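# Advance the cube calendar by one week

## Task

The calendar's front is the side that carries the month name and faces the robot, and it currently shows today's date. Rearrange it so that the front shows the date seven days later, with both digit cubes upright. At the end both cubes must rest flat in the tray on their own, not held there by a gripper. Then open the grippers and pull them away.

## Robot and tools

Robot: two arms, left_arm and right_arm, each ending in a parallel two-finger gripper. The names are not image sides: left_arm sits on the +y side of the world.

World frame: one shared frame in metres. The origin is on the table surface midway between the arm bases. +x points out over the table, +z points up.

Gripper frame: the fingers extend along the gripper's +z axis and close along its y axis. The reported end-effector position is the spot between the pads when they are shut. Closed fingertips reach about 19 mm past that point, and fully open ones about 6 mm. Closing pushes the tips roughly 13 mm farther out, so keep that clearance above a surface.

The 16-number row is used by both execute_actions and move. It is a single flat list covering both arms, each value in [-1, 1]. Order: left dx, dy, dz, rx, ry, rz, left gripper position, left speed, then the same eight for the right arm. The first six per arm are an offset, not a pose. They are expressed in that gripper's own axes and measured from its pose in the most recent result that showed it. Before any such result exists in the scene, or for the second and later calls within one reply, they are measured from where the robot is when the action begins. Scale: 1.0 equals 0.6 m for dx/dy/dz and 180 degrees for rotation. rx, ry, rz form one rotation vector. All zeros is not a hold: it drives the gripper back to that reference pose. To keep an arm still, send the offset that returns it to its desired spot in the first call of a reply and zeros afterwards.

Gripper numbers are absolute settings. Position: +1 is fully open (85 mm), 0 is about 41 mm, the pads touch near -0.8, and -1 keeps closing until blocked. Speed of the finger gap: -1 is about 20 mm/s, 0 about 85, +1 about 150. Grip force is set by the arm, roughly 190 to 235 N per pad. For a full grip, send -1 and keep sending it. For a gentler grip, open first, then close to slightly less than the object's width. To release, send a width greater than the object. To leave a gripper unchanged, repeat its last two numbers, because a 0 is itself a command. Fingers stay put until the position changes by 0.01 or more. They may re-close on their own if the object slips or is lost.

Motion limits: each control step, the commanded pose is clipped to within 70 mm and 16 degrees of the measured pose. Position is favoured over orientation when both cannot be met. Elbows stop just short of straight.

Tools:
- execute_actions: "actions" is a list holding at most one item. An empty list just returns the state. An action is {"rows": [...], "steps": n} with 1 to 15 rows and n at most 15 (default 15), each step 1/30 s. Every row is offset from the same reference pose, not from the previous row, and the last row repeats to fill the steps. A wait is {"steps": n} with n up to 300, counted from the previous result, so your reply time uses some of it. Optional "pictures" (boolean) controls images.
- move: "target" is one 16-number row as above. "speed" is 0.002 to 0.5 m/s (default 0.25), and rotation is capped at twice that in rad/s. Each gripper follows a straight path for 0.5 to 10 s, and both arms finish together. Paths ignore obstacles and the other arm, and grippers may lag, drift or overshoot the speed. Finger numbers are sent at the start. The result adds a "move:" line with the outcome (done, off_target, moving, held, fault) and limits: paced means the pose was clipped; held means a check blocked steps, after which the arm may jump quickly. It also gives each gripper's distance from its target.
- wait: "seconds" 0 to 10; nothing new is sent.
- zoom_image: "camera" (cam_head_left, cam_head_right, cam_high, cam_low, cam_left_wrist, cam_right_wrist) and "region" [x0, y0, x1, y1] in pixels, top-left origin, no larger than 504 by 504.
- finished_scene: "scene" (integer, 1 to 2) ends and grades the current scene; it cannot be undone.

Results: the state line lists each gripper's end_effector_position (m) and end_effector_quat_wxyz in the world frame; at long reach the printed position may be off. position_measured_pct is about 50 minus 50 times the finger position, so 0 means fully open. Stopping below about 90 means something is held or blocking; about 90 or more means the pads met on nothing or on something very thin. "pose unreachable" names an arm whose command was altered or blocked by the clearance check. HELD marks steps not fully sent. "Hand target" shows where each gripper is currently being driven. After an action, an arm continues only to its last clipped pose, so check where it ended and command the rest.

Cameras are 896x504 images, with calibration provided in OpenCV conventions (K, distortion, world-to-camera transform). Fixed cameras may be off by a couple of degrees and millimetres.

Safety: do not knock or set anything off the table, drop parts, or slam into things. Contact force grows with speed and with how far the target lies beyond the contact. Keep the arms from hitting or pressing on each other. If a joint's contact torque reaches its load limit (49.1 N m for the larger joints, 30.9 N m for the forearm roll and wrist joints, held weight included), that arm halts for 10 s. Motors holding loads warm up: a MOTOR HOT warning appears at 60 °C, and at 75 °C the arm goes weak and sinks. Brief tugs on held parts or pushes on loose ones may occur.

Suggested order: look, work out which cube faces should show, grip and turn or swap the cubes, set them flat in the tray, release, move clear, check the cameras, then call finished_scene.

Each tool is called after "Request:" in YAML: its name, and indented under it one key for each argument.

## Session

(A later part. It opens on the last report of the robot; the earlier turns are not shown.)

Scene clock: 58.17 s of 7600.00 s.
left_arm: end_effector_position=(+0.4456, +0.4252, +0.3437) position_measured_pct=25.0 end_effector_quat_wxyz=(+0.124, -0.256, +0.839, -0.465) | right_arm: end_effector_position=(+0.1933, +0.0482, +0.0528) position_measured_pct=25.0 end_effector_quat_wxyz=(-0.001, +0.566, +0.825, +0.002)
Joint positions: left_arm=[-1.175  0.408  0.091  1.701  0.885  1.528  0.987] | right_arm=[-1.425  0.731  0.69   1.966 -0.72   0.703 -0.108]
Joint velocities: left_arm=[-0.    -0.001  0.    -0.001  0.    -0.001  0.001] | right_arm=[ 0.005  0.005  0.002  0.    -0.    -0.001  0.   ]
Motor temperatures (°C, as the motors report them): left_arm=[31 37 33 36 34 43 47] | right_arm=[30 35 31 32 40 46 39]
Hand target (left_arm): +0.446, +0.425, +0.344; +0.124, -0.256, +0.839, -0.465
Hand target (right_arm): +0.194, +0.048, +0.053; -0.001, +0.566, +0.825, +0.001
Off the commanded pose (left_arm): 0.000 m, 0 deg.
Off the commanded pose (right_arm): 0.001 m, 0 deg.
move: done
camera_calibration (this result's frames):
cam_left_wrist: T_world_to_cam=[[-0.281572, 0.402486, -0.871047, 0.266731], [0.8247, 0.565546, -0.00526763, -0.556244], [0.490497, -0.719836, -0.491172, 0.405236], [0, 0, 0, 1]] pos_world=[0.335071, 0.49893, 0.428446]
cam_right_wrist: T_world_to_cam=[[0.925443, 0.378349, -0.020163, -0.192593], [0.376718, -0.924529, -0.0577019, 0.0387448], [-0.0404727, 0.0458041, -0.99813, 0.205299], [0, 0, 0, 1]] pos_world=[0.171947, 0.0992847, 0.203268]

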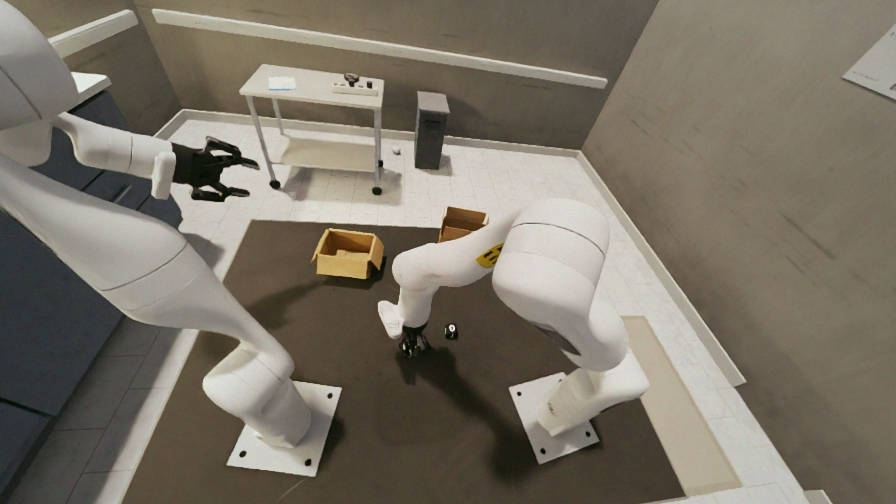

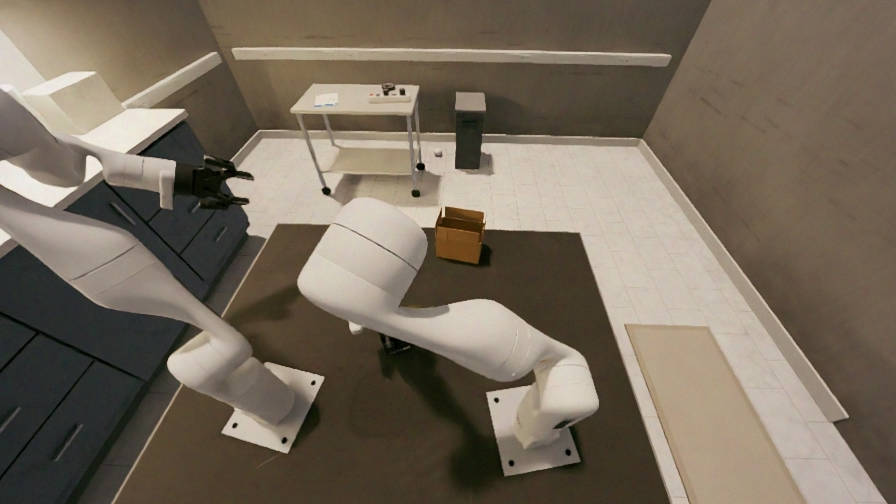

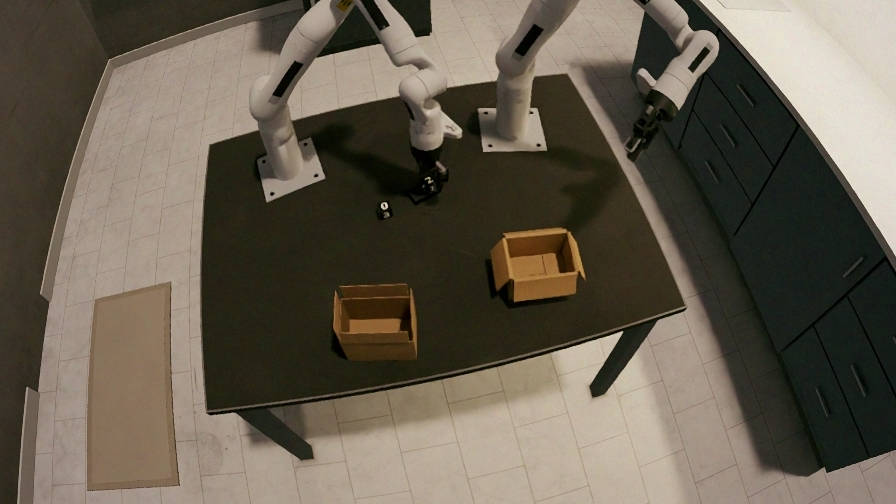

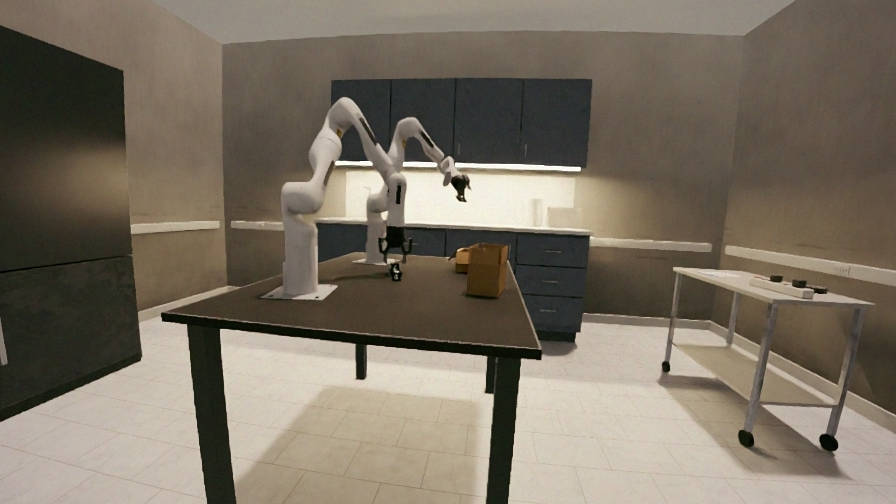

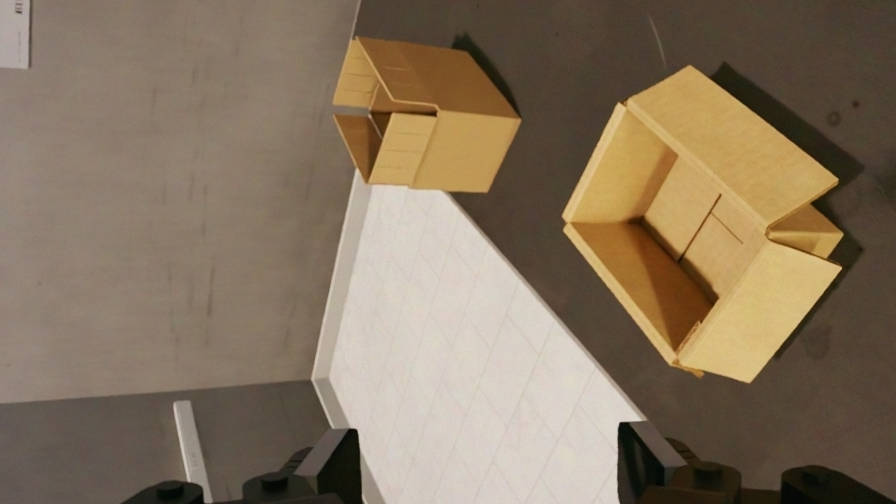

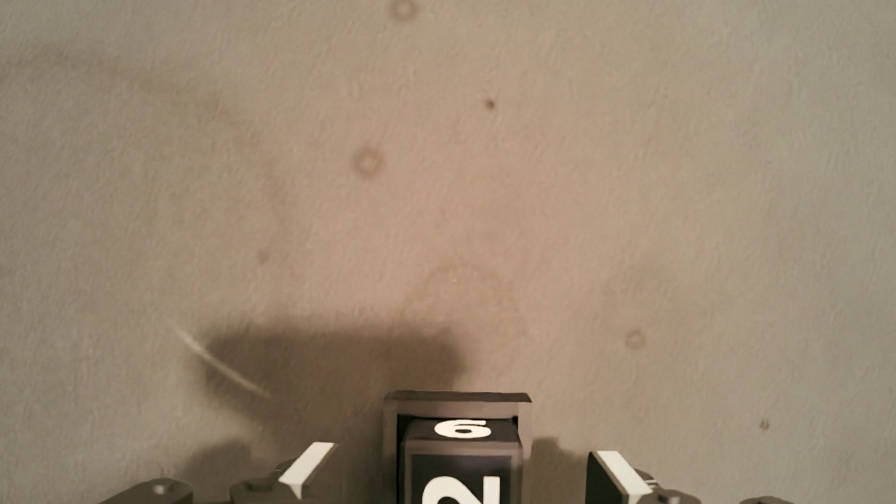

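Request:
move:
  target: [0,0,0,0,0,0,0.5,0,0,0,0.029,0,0,0,0.5,0]
  speed: 0.05

Request:
execute_actions:
  actions:
    - {"rows":[[0,0,0,0,0,0,0.5,0,0,0,0,0,0,0,-1,0]],"steps":15}
  pictures: false

Request:
move:
  target: [0,0,0,0,0,0,0.5,0,0,0,-0.045,0,0,0,-1,0]
  speed: 0.08

Request:
move:
  target: [0,0,0,0,0,0,0.5,0,-0.056,0,0,0,0,0,-1,0]
  speed: 0.08

Request:
zoom_image:
  camera: "cam_high"
  region: [385,150,465,215]

Scene clock: 61.67 s of 7600.00 s.
left_arm: end_effector_position=(+0.4456, +0.4252, +0.3437) position_measured_pct=25.0 end_effector_quat_wxyz=(+0.124, -0.256, +0.839, -0.465) | right_arm: end_effector_position=(+0.1932, +0.0485, +0.0354) position_measured_pct=25.0 end_effector_quat_wxyz=(-0.001, +0.565, +0.825, +0.002)
Joint positions: left_arm=[-1.175  0.408  0.091  1.701  0.885  1.528  0.987] | right_arm=[-1.401  0.762  0.653  1.975 -0.756  0.66  -0.079]
Joint velocities: left_arm=[ 0.001 -0.    -0.001  0.002 -0.001  0.001 -0.001] | right_arm=[ 0.003  0.003  0.002  0.    -0.    -0.     0.   ]
Motor temperatures (°C, as the motors report them): left_arm=[31 37 33 36 34 43 47] | right_arm=[30 35 31 32 40 46 39]
Hand target (left_arm): +0.446, +0.425, +0.344; +0.124, -0.256, +0.839, -0.465
Hand target (right_arm): +0.193, +0.048, +0.035; -0.001, +0.566, +0.825, +0.002
Off the commanded pose (left_arm): 0.000 m, 0 deg.
Off the commanded pose (right_arm): 0.000 m, 0 deg.
move: done
camera_calibration (this result's frames):
cam_left_wrist: T_world_to_cam=[[-0.281571, 0.402485, -0.871047, 0.266731], [0.8247, 0.565546, -0.00526713, -0.556245], [0.490498, -0.719835, -0.491171, 0.405235], [0, 0, 0, 1]] pos_world=[0.335072, 0.49893, 0.428445]
cam_right_wrist: T_world_to_cam=[[0.92525, 0.378821, -0.0201682, -0.192858], [0.377171, -0.924317, -0.058142, 0.0379915], [-0.0406672, 0.0461891, -0.998105, 0.187977], [0, 0, 0, 1]] pos_world=[0.171757, 0.0994923, 0.18594]

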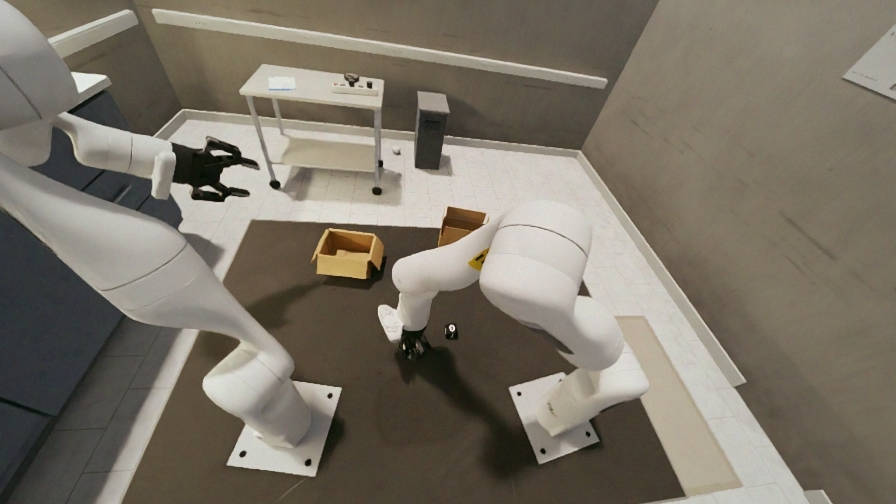

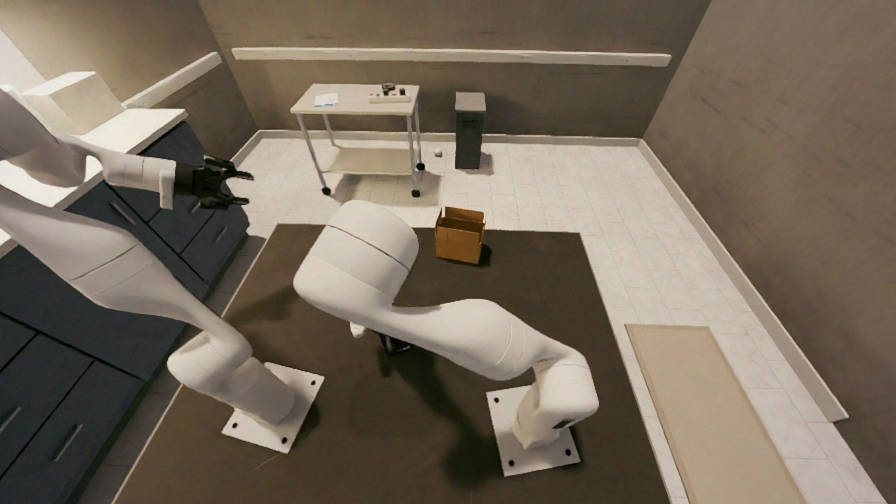

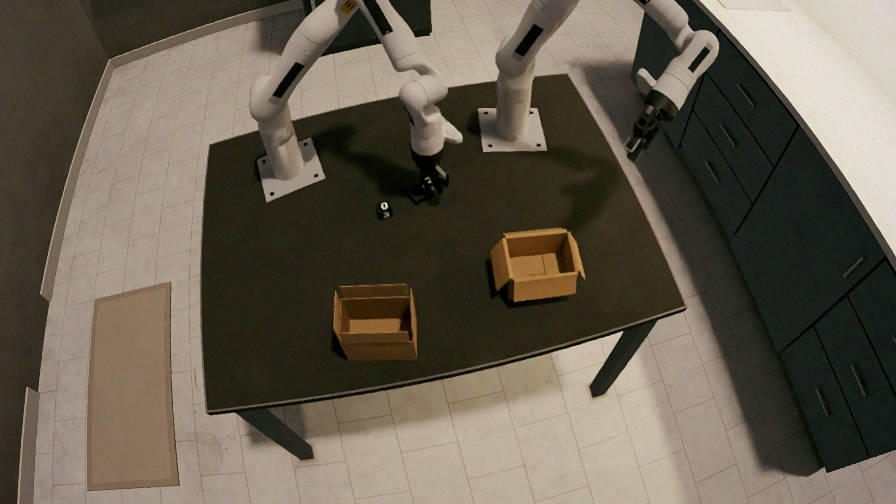

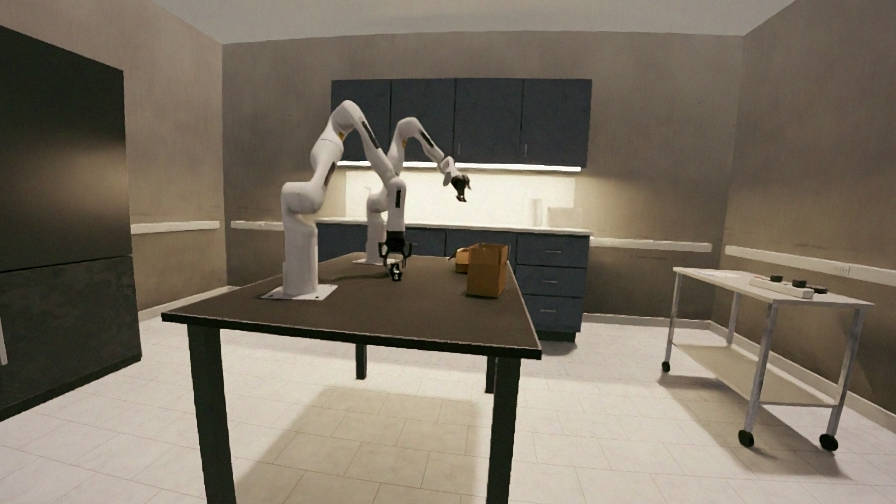

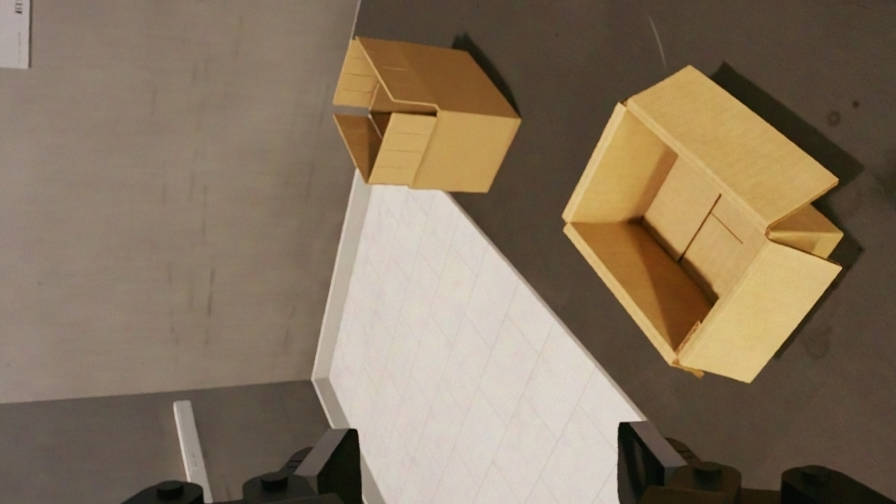

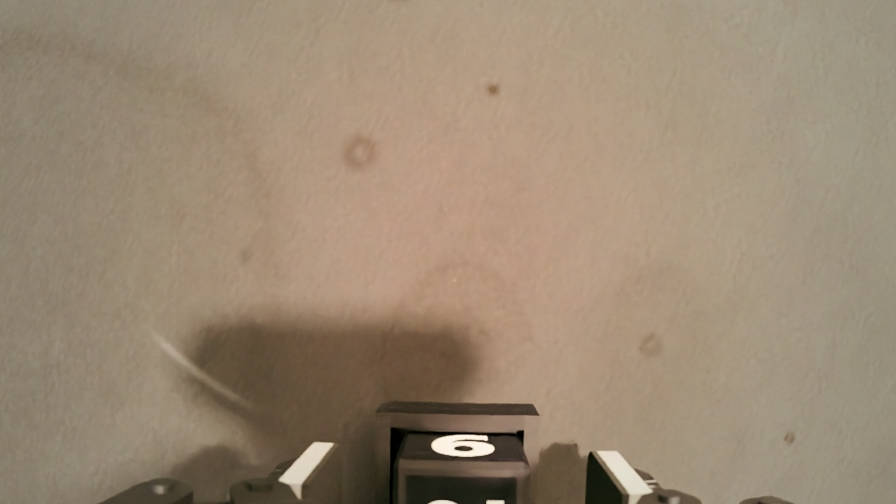

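Scene clock: 62.17 s of 7600.00 s.
left_arm: end_effector_position=(+0.4456, +0.4252, +0.3437) position_measured_pct=25.0 end_effector_quat_wxyz=(+0.124, -0.256, +0.839, -0.465) | right_arm: end_effector_position=(+0.1934, +0.0489, +0.0363) position_measured_pct=60.7 end_effector_quat_wxyz=(-0.001, +0.566, +0.825, +0.003)
Joint positions: left_arm=[-1.175  0.408  0.091  1.701  0.885  1.528  0.987] | right_arm=[-1.402  0.76   0.654  1.974 -0.756  0.661 -0.079]
Joint velocities: left_arm=[-0.     0.001  0.001 -0.001  0.002  0.     0.   ] | right_arm=[-0.001 -0.01   0.004  0.002  0.001  0.004  0.002]
Motor temperatures (°C, as the motors report them): left_arm=[31 37 33 36 34 43 47] | right_arm=[30 35 31 32 40 46 39]
Hand target (left_arm): +0.446, +0.425, +0.344; +0.124, -0.256, +0.839, -0.465
Hand target (right_arm): +0.193, +0.048, +0.035; -0.001, +0.565, +0.825, +0.002
Off the commanded pose (left_arm): 0.000 m, 0 deg.
Off the commanded pose (right_arm): 0.001 m, 0 deg.
Steps of this call (steps 1 to 15: all 15 steps of this action). Readings (end_effector_position | what the end effector reports):
1: left_arm (+0.4456, +0.4252, +0.3437) | right_arm (+0.1932, +0.0485, +0.0354) | left_arm position_measured_pct=25.0 | right_arm position_measured_pct=25.0
2: left_arm (+0.4456, +0.4252, +0.3437) | right_arm (+0.1931, +0.0486, +0.0355) | left_arm position_measured_pct=25.0 | right_arm position_measured_pct=25.8
4: left_arm (+0.4456, +0.4252, +0.3437) | right_arm (+0.1931, +0.0485, +0.0354) | left_arm position_measured_pct=25.0 | right_arm position_measured_pct=29.8
8: left_arm (+0.4456, +0.4252, +0.3437) | right_arm (+0.1932, +0.0485, +0.0354) | left_arm position_measured_pct=25.0 | right_arm position_measured_pct=41.3
15: the state above

Scene clock: 63.13 s of 7600.00 s.
left_arm: end_effector_position=(+0.4456, +0.4252, +0.3437) position_measured_pct=25.0 end_effector_quat_wxyz=(+0.124, -0.256, +0.839, -0.465) | right_arm: end_effector_position=(+0.1937, +0.0485, +0.0633) position_measured_pct=61.9 end_effector_quat_wxyz=(-0.001, +0.566, +0.825, +0.003)
Joint positions: left_arm=[-1.175  0.408  0.091  1.701  0.885  1.528  0.987] | right_arm=[-1.438  0.712  0.71   1.96  -0.699  0.726 -0.125]
Joint velocities: left_arm=[-0.     0.001 -0.     0.     0.    -0.    -0.002] | right_arm=[-0.003 -0.003 -0.001 -0.     0.001 -0.001 -0.001]
Motor temperatures (°C, as the motors report them): left_arm=[31 37 33 36 34 43 47] | right_arm=[30 35 31 32 40 46 39]
Hand target (left_arm): +0.446, +0.425, +0.344; +0.124, -0.256, +0.839, -0.465
Hand target (right_arm): +0.194, +0.049, +0.063; -0.001, +0.566, +0.825, +0.003
Off the commanded pose (left_arm): 0.000 m, 0 deg.
Off the commanded pose (right_arm): 0.000 m, 0 deg.
move: done
camera_calibration (this result's frames):
cam_left_wrist: T_world_to_cam=[[-0.281571, 0.402485, -0.871048, 0.266731], [0.824698, 0.565548, -0.00526605, -0.556248], [0.4905, -0.719834, -0.49117, 0.405234], [0, 0, 0, 1]] pos_world=[0.335073, 0.498931, 0.428445]
cam_right_wrist: T_world_to_cam=[[0.925621, 0.377964, -0.0192217, -0.19283], [0.376314, -0.924593, -0.0592898, 0.0396449], [-0.0401817, 0.0476465, -0.998056, 0.215695], [0, 0, 0, 1]] pos_world=[0.172236, 0.0992612, 0.213919]

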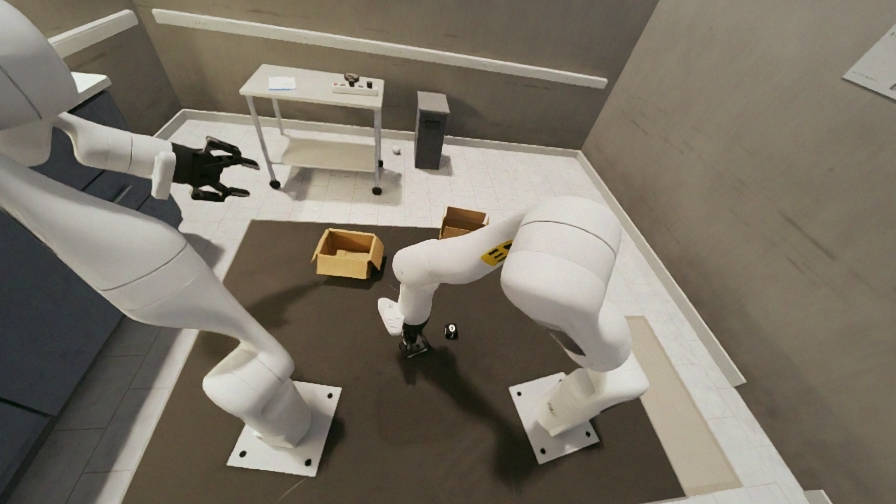

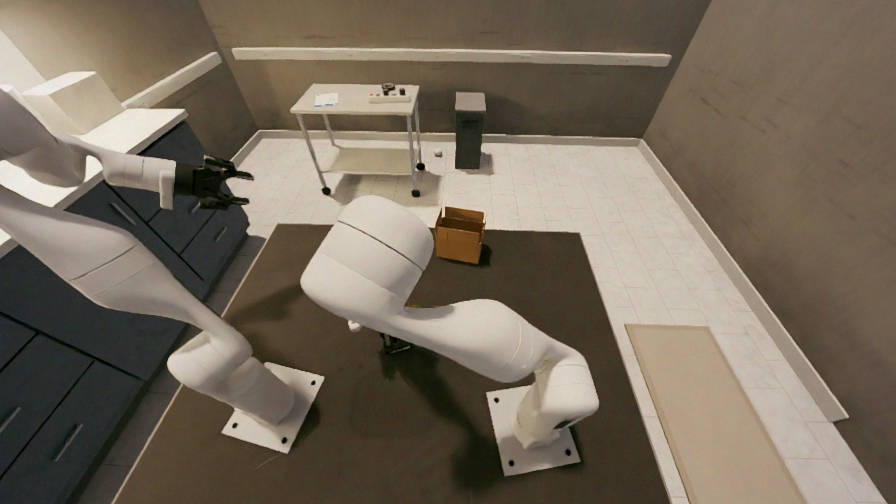

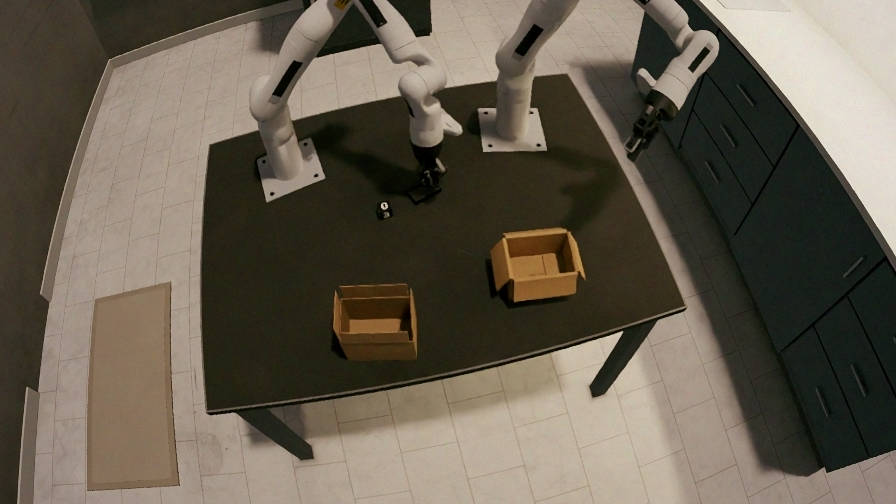

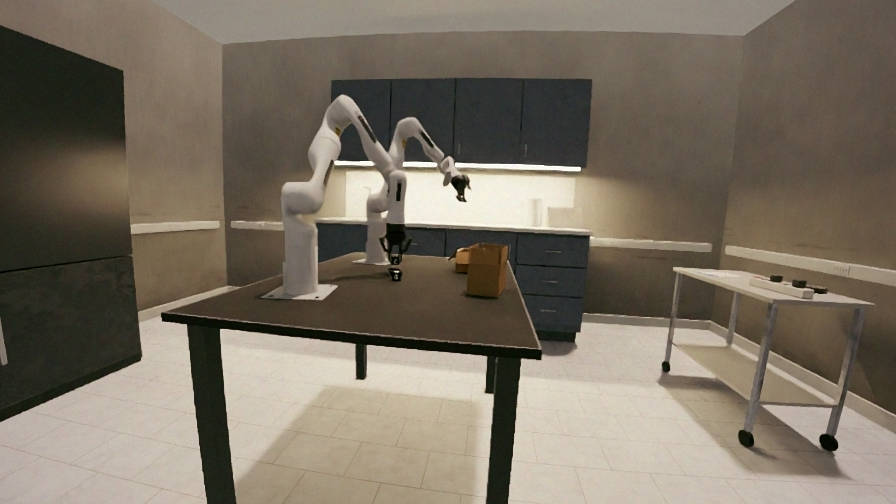

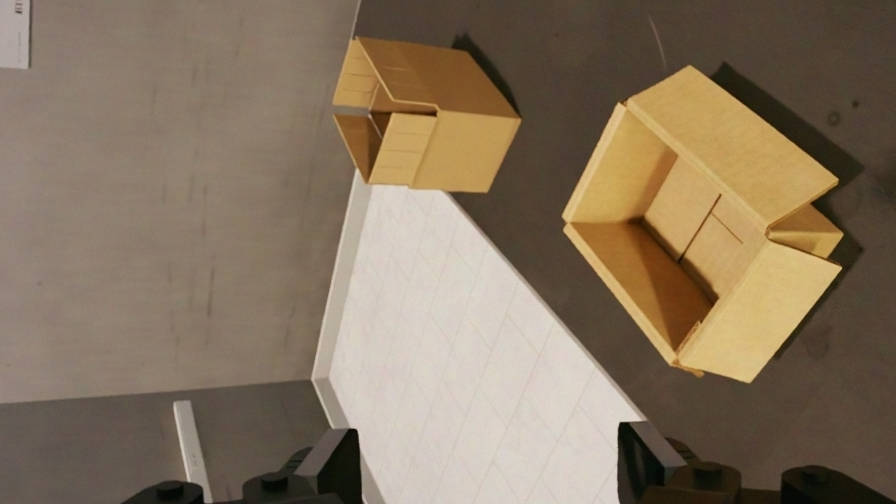

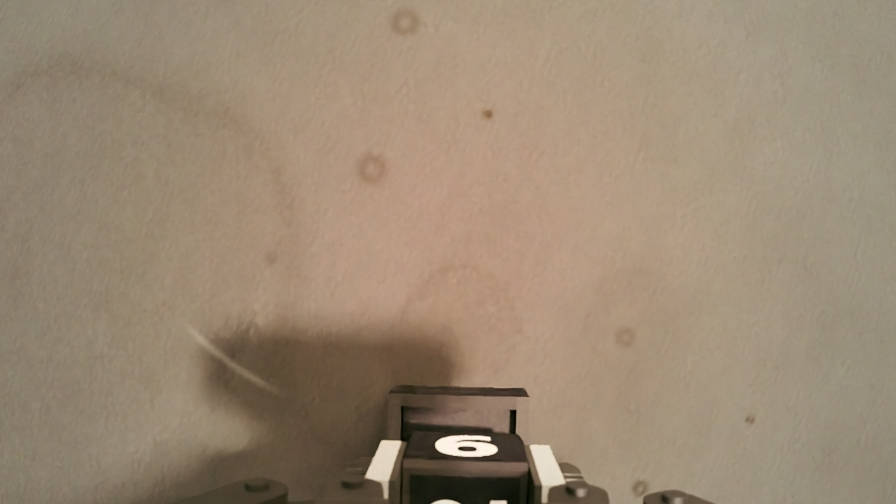

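Scene clock: 63.87 s of 7600.00 s.
left_arm: end_effector_position=(+0.4456, +0.4252, +0.3437) position_measured_pct=25.0 end_effector_quat_wxyz=(+0.124, -0.256, +0.839, -0.465) | right_arm: end_effector_position=(+0.2055, +0.0171, +0.0630) position_measured_pct=61.9 end_effector_quat_wxyz=(-0.001, +0.566, +0.825, +0.002)
Joint positions: left_arm=[-1.175  0.408  0.091  1.701  0.885  1.528  0.987] | right_arm=[-1.384  0.677  0.702  2.031 -0.702  0.681 -0.044]
Joint velocities: left_arm=[ 0.    -0.     0.     0.001  0.002 -0.001 -0.   ] | right_arm=[ 0.003 -0.003  0.002  0.001 -0.002  0.     0.002]
Motor temperatures (°C, as the motors report them): left_arm=[31 37 33 36 34 43 47] | right_arm=[30 35 31 32 40 46 39]
Hand target (left_arm): +0.446, +0.425, +0.344; +0.124, -0.256, +0.839, -0.465
Hand target (right_arm): +0.206, +0.017, +0.063; -0.001, +0.566, +0.825, +0.002
Off the commanded pose (left_arm): 0.000 m, 0 deg.
Off the commanded pose (right_arm): 0.000 m, 0 deg.
move: done
camera_calibration (this result's frames):
cam_left_wrist: T_world_to_cam=[[-0.281571, 0.402484, -0.871048, 0.26673], [0.824698, 0.565549, -0.00526545, -0.556249], [0.490501, -0.719834, -0.49117, 0.405233], [0, 0, 0, 1]] pos_world=[0.335074, 0.498932, 0.428444]
cam_right_wrist: T_world_to_cam=[[0.925441, 0.378387, -0.0195487, -0.191926], [0.376728, -0.924436, -0.0591042, 0.00606464], [-0.0404358, 0.0473329, -0.99806, 0.21735], [0, 0, 0, 1]] pos_world=[0.18412, 0.0679408, 0.213535]

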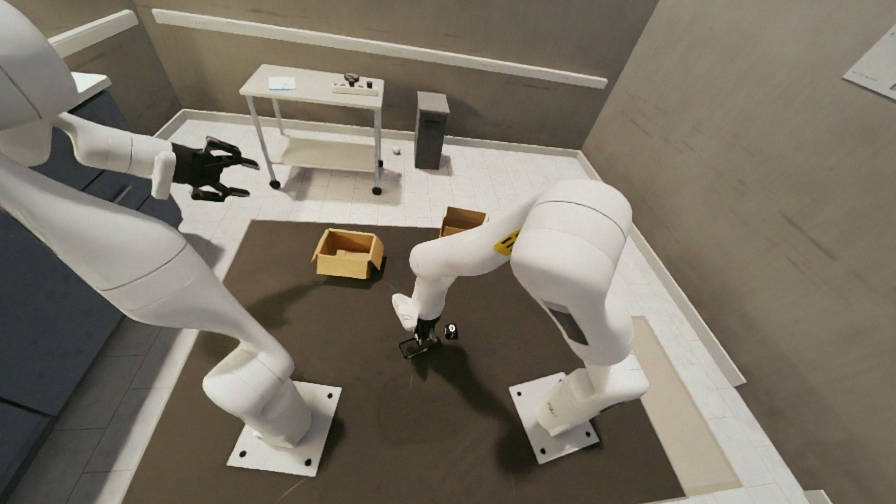

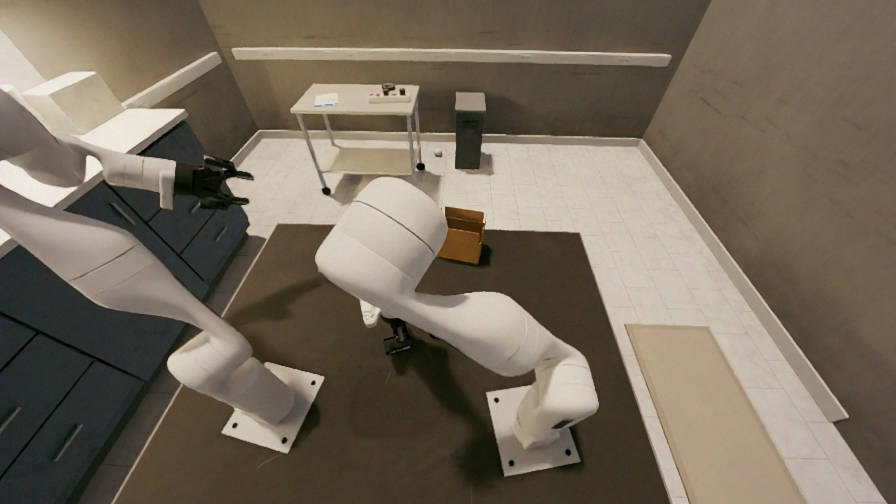

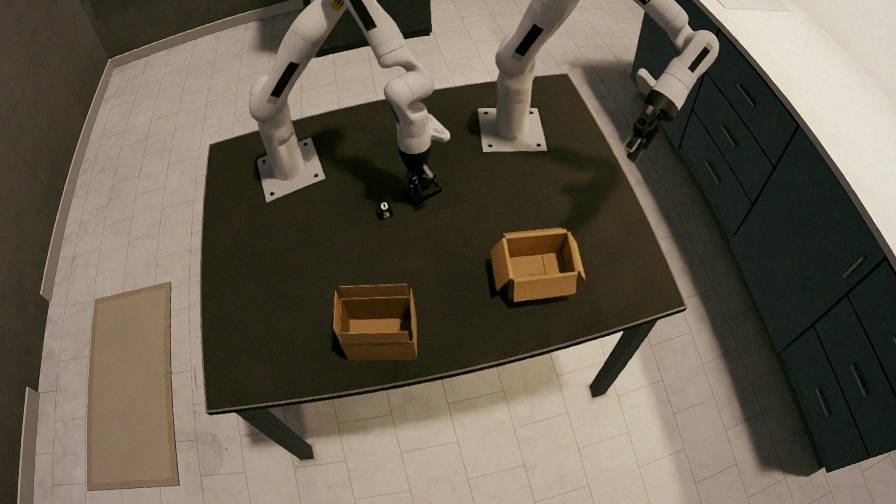

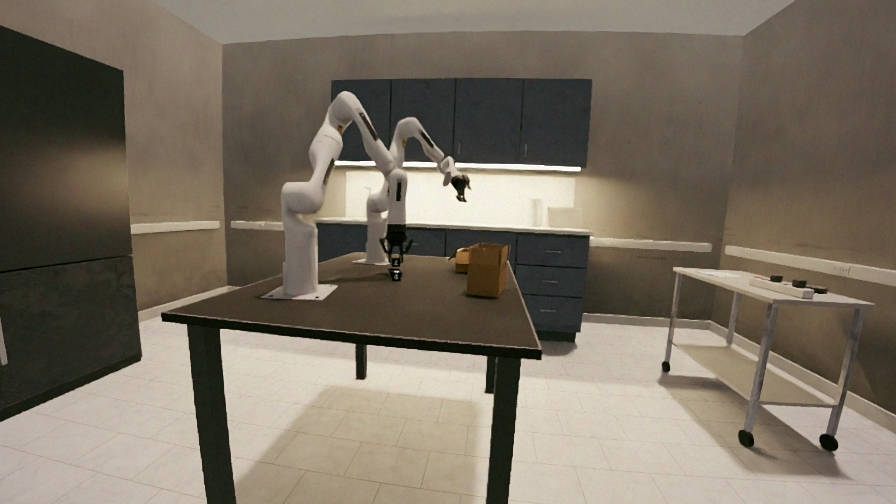

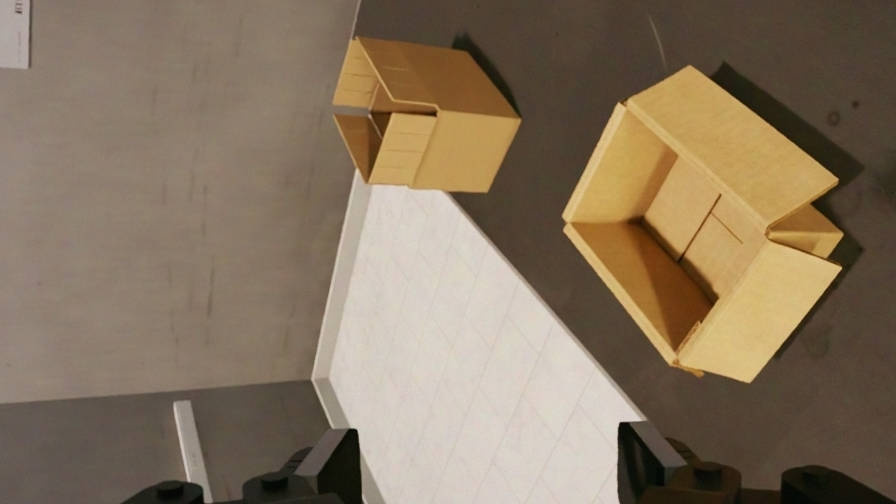

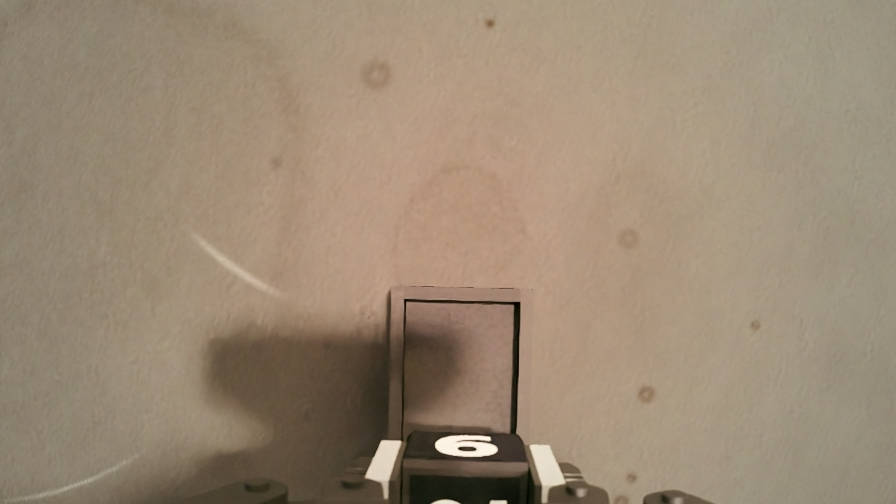

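Region (385, 150, 465, 215) of cam_high's 896x504 image, scaled by 6.300, with more detail than that image has; it fills the top 410 rows of this view, and the rest is white.

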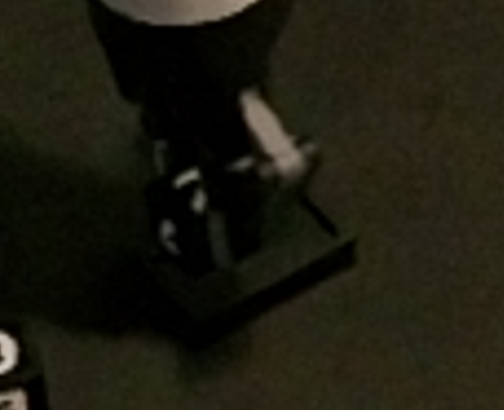

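Request:
move:
  target: [0,0,0,0,0,0,0.5,0,0.0035,-0.001,0.034,0,0,0,-1,0]
  speed: 0.03

Request:
zoom_image:
  camera: "cam_high"
  region: [395,165,455,210]

Request:
zoom_image:
  camera: "cam_head_left"
  region: [390,320,450,365]

Scene clock: 69.33 s of 7600.00 s.
left_arm: end_effector_position=(+0.4456, +0.4252, +0.3437) position_measured_pct=25.0 end_effector_quat_wxyz=(+0.124, -0.256, +0.839, -0.465) | right_arm: end_effector_position=(+0.2040, +0.0192, +0.0426) position_measured_pct=61.9 end_effector_quat_wxyz=(-0.001, +0.565, +0.825, +0.002)
Joint positions: left_arm=[-1.175  0.408  0.091  1.701  0.885  1.528  0.987] | right_arm=[-1.356  0.716  0.654  2.041 -0.749  0.631 -0.011]
Joint velocities: left_arm=[-0.     0.     0.001 -0.    -0.     0.001  0.001] | right_arm=[ 0.002  0.003  0.002  0.    -0.    -0.001  0.   ]
Motor temperatures (°C, as the motors report them): left_arm=[31 37 33 36 34 43 47] | right_arm=[30 35 31 32 40 46 39]
Hand target (left_arm): +0.446, +0.425, +0.344; +0.124, -0.256, +0.839, -0.465
Hand target (right_arm): +0.204, +0.019, +0.043; -0.001, +0.566, +0.825, +0.002
Off the commanded pose (left_arm): 0.000 m, 0 deg.
Off the commanded pose (right_arm): 0.000 m, 0 deg.
After step 90, 1.57 s passed at rest.
move: done
camera_calibration (this result's frames):
cam_left_wrist: T_world_to_cam=[[-0.281571, 0.402484, -0.871048, 0.26673], [0.824697, 0.56555, -0.00526487, -0.55625], [0.490502, -0.719833, -0.49117, 0.405232], [0, 0, 0, 1]] pos_world=[0.335075, 0.498932, 0.428444]
cam_right_wrist: T_world_to_cam=[[0.925252, 0.37885, -0.0195421, -0.191712], [0.377171, -0.924225, -0.05959, 0.00727512], [-0.040637, 0.047765, -0.998032, 0.196904], [0, 0, 0, 1]] pos_world=[0.18264, 0.0699487, 0.193204]

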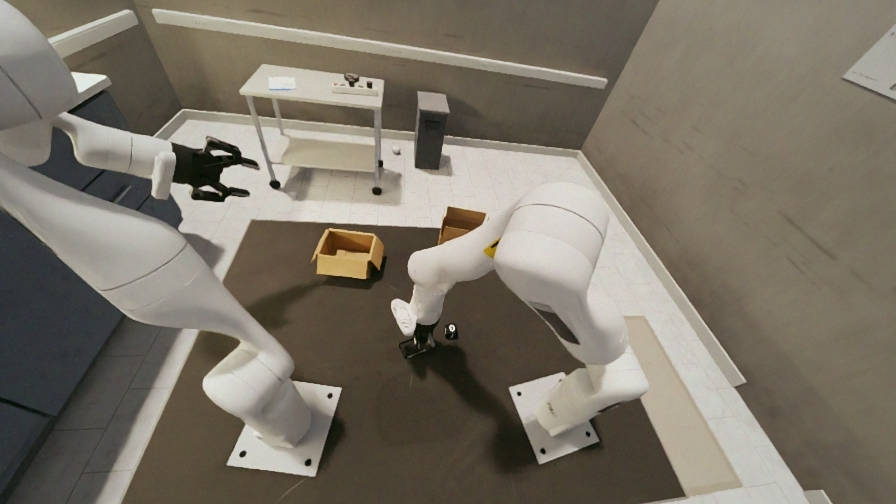

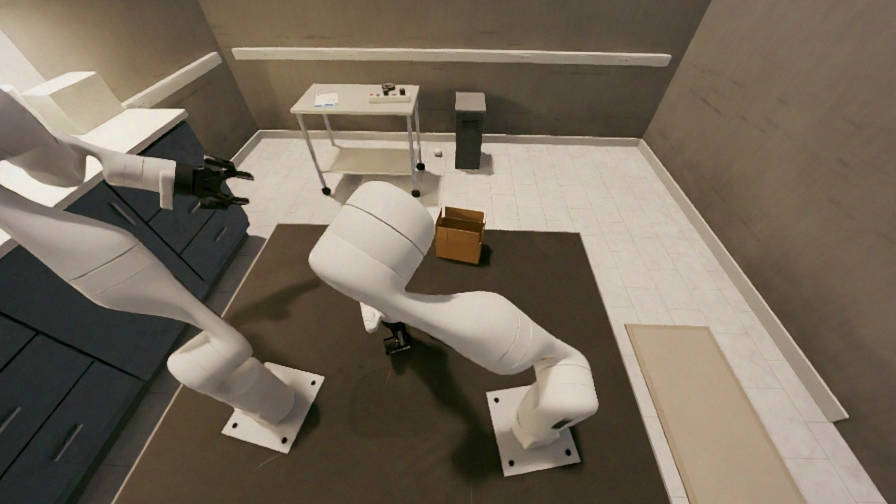

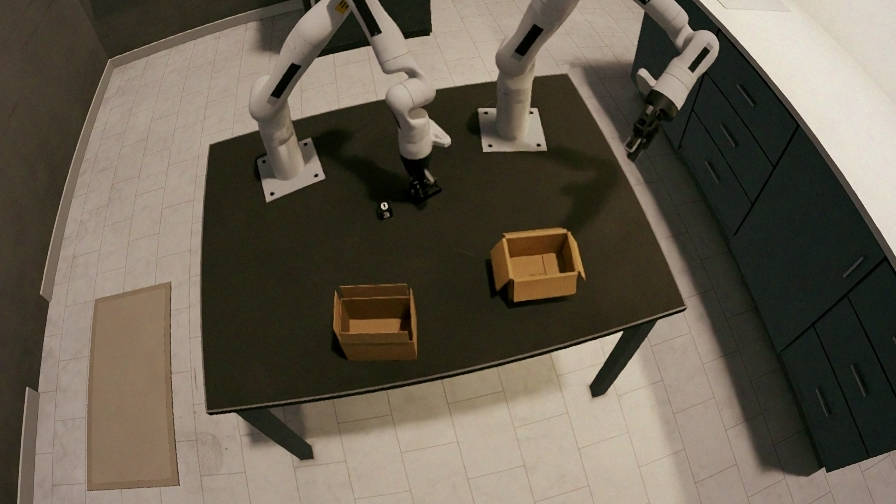

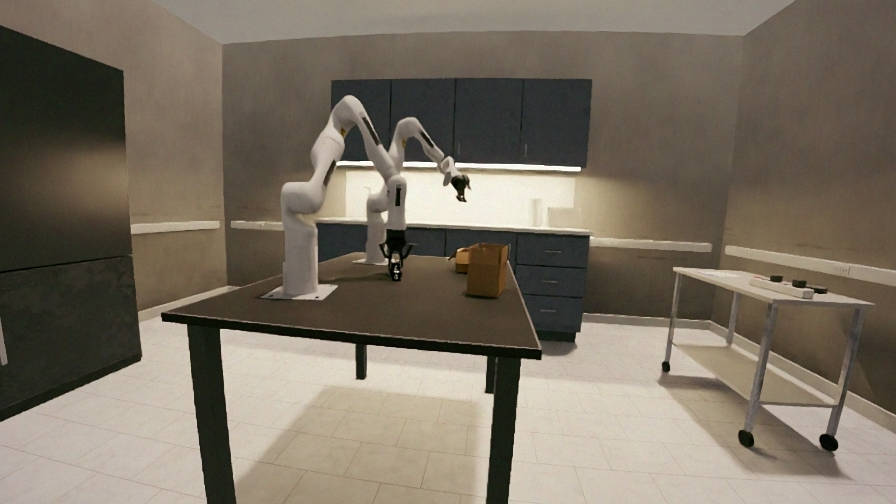

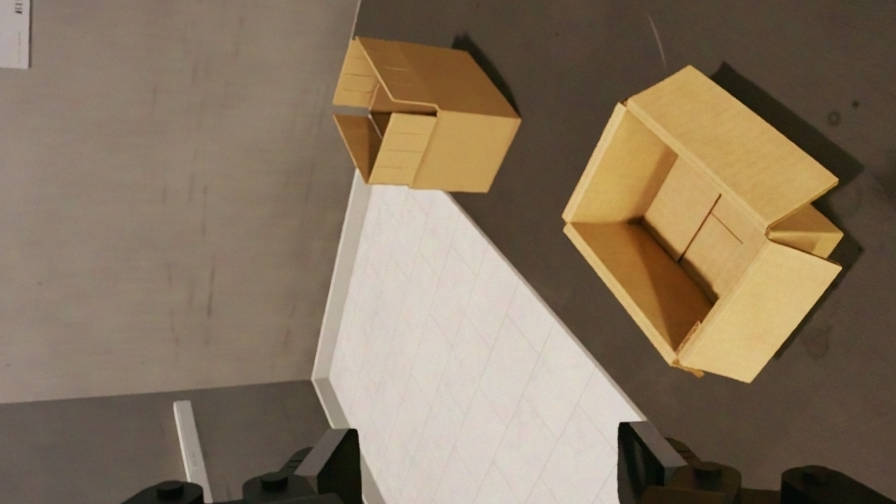

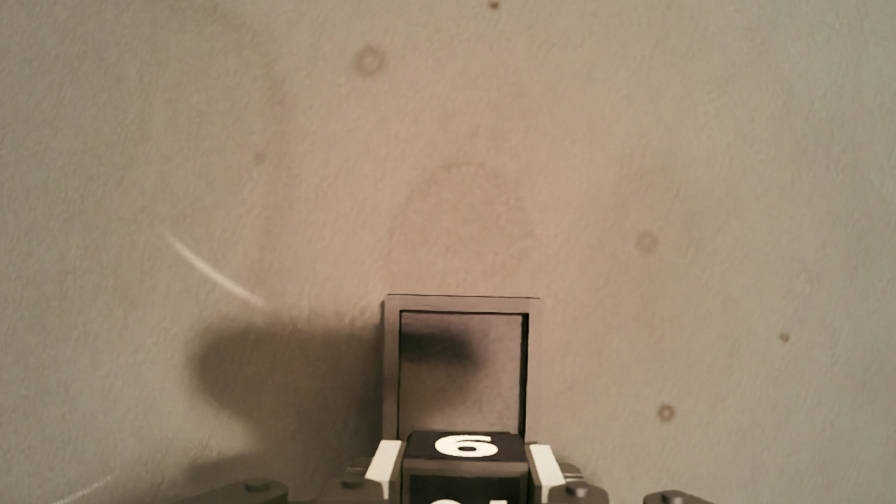

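Region (395, 165, 455, 210) of cam_high's 896x504 image, scaled by 8.400, with more detail than that image has; it fills the top 378 rows of this view, and the rest is white.

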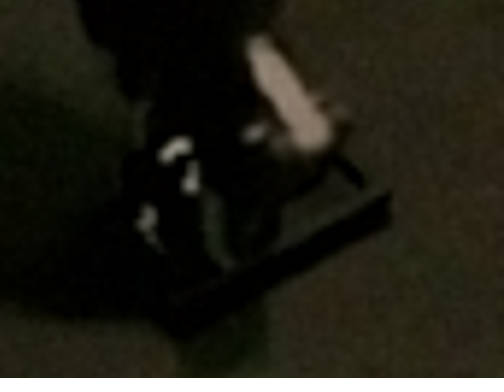

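Region (390, 320, 450, 365) of cam_head_left's 896x504 image, scaled by 8.400, with more detail than that image has; it fills the top 378 rows of this view, and the rest is white.

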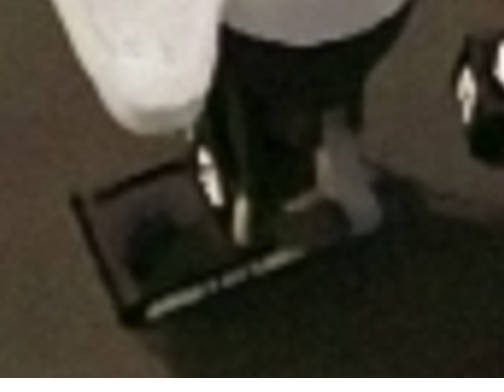

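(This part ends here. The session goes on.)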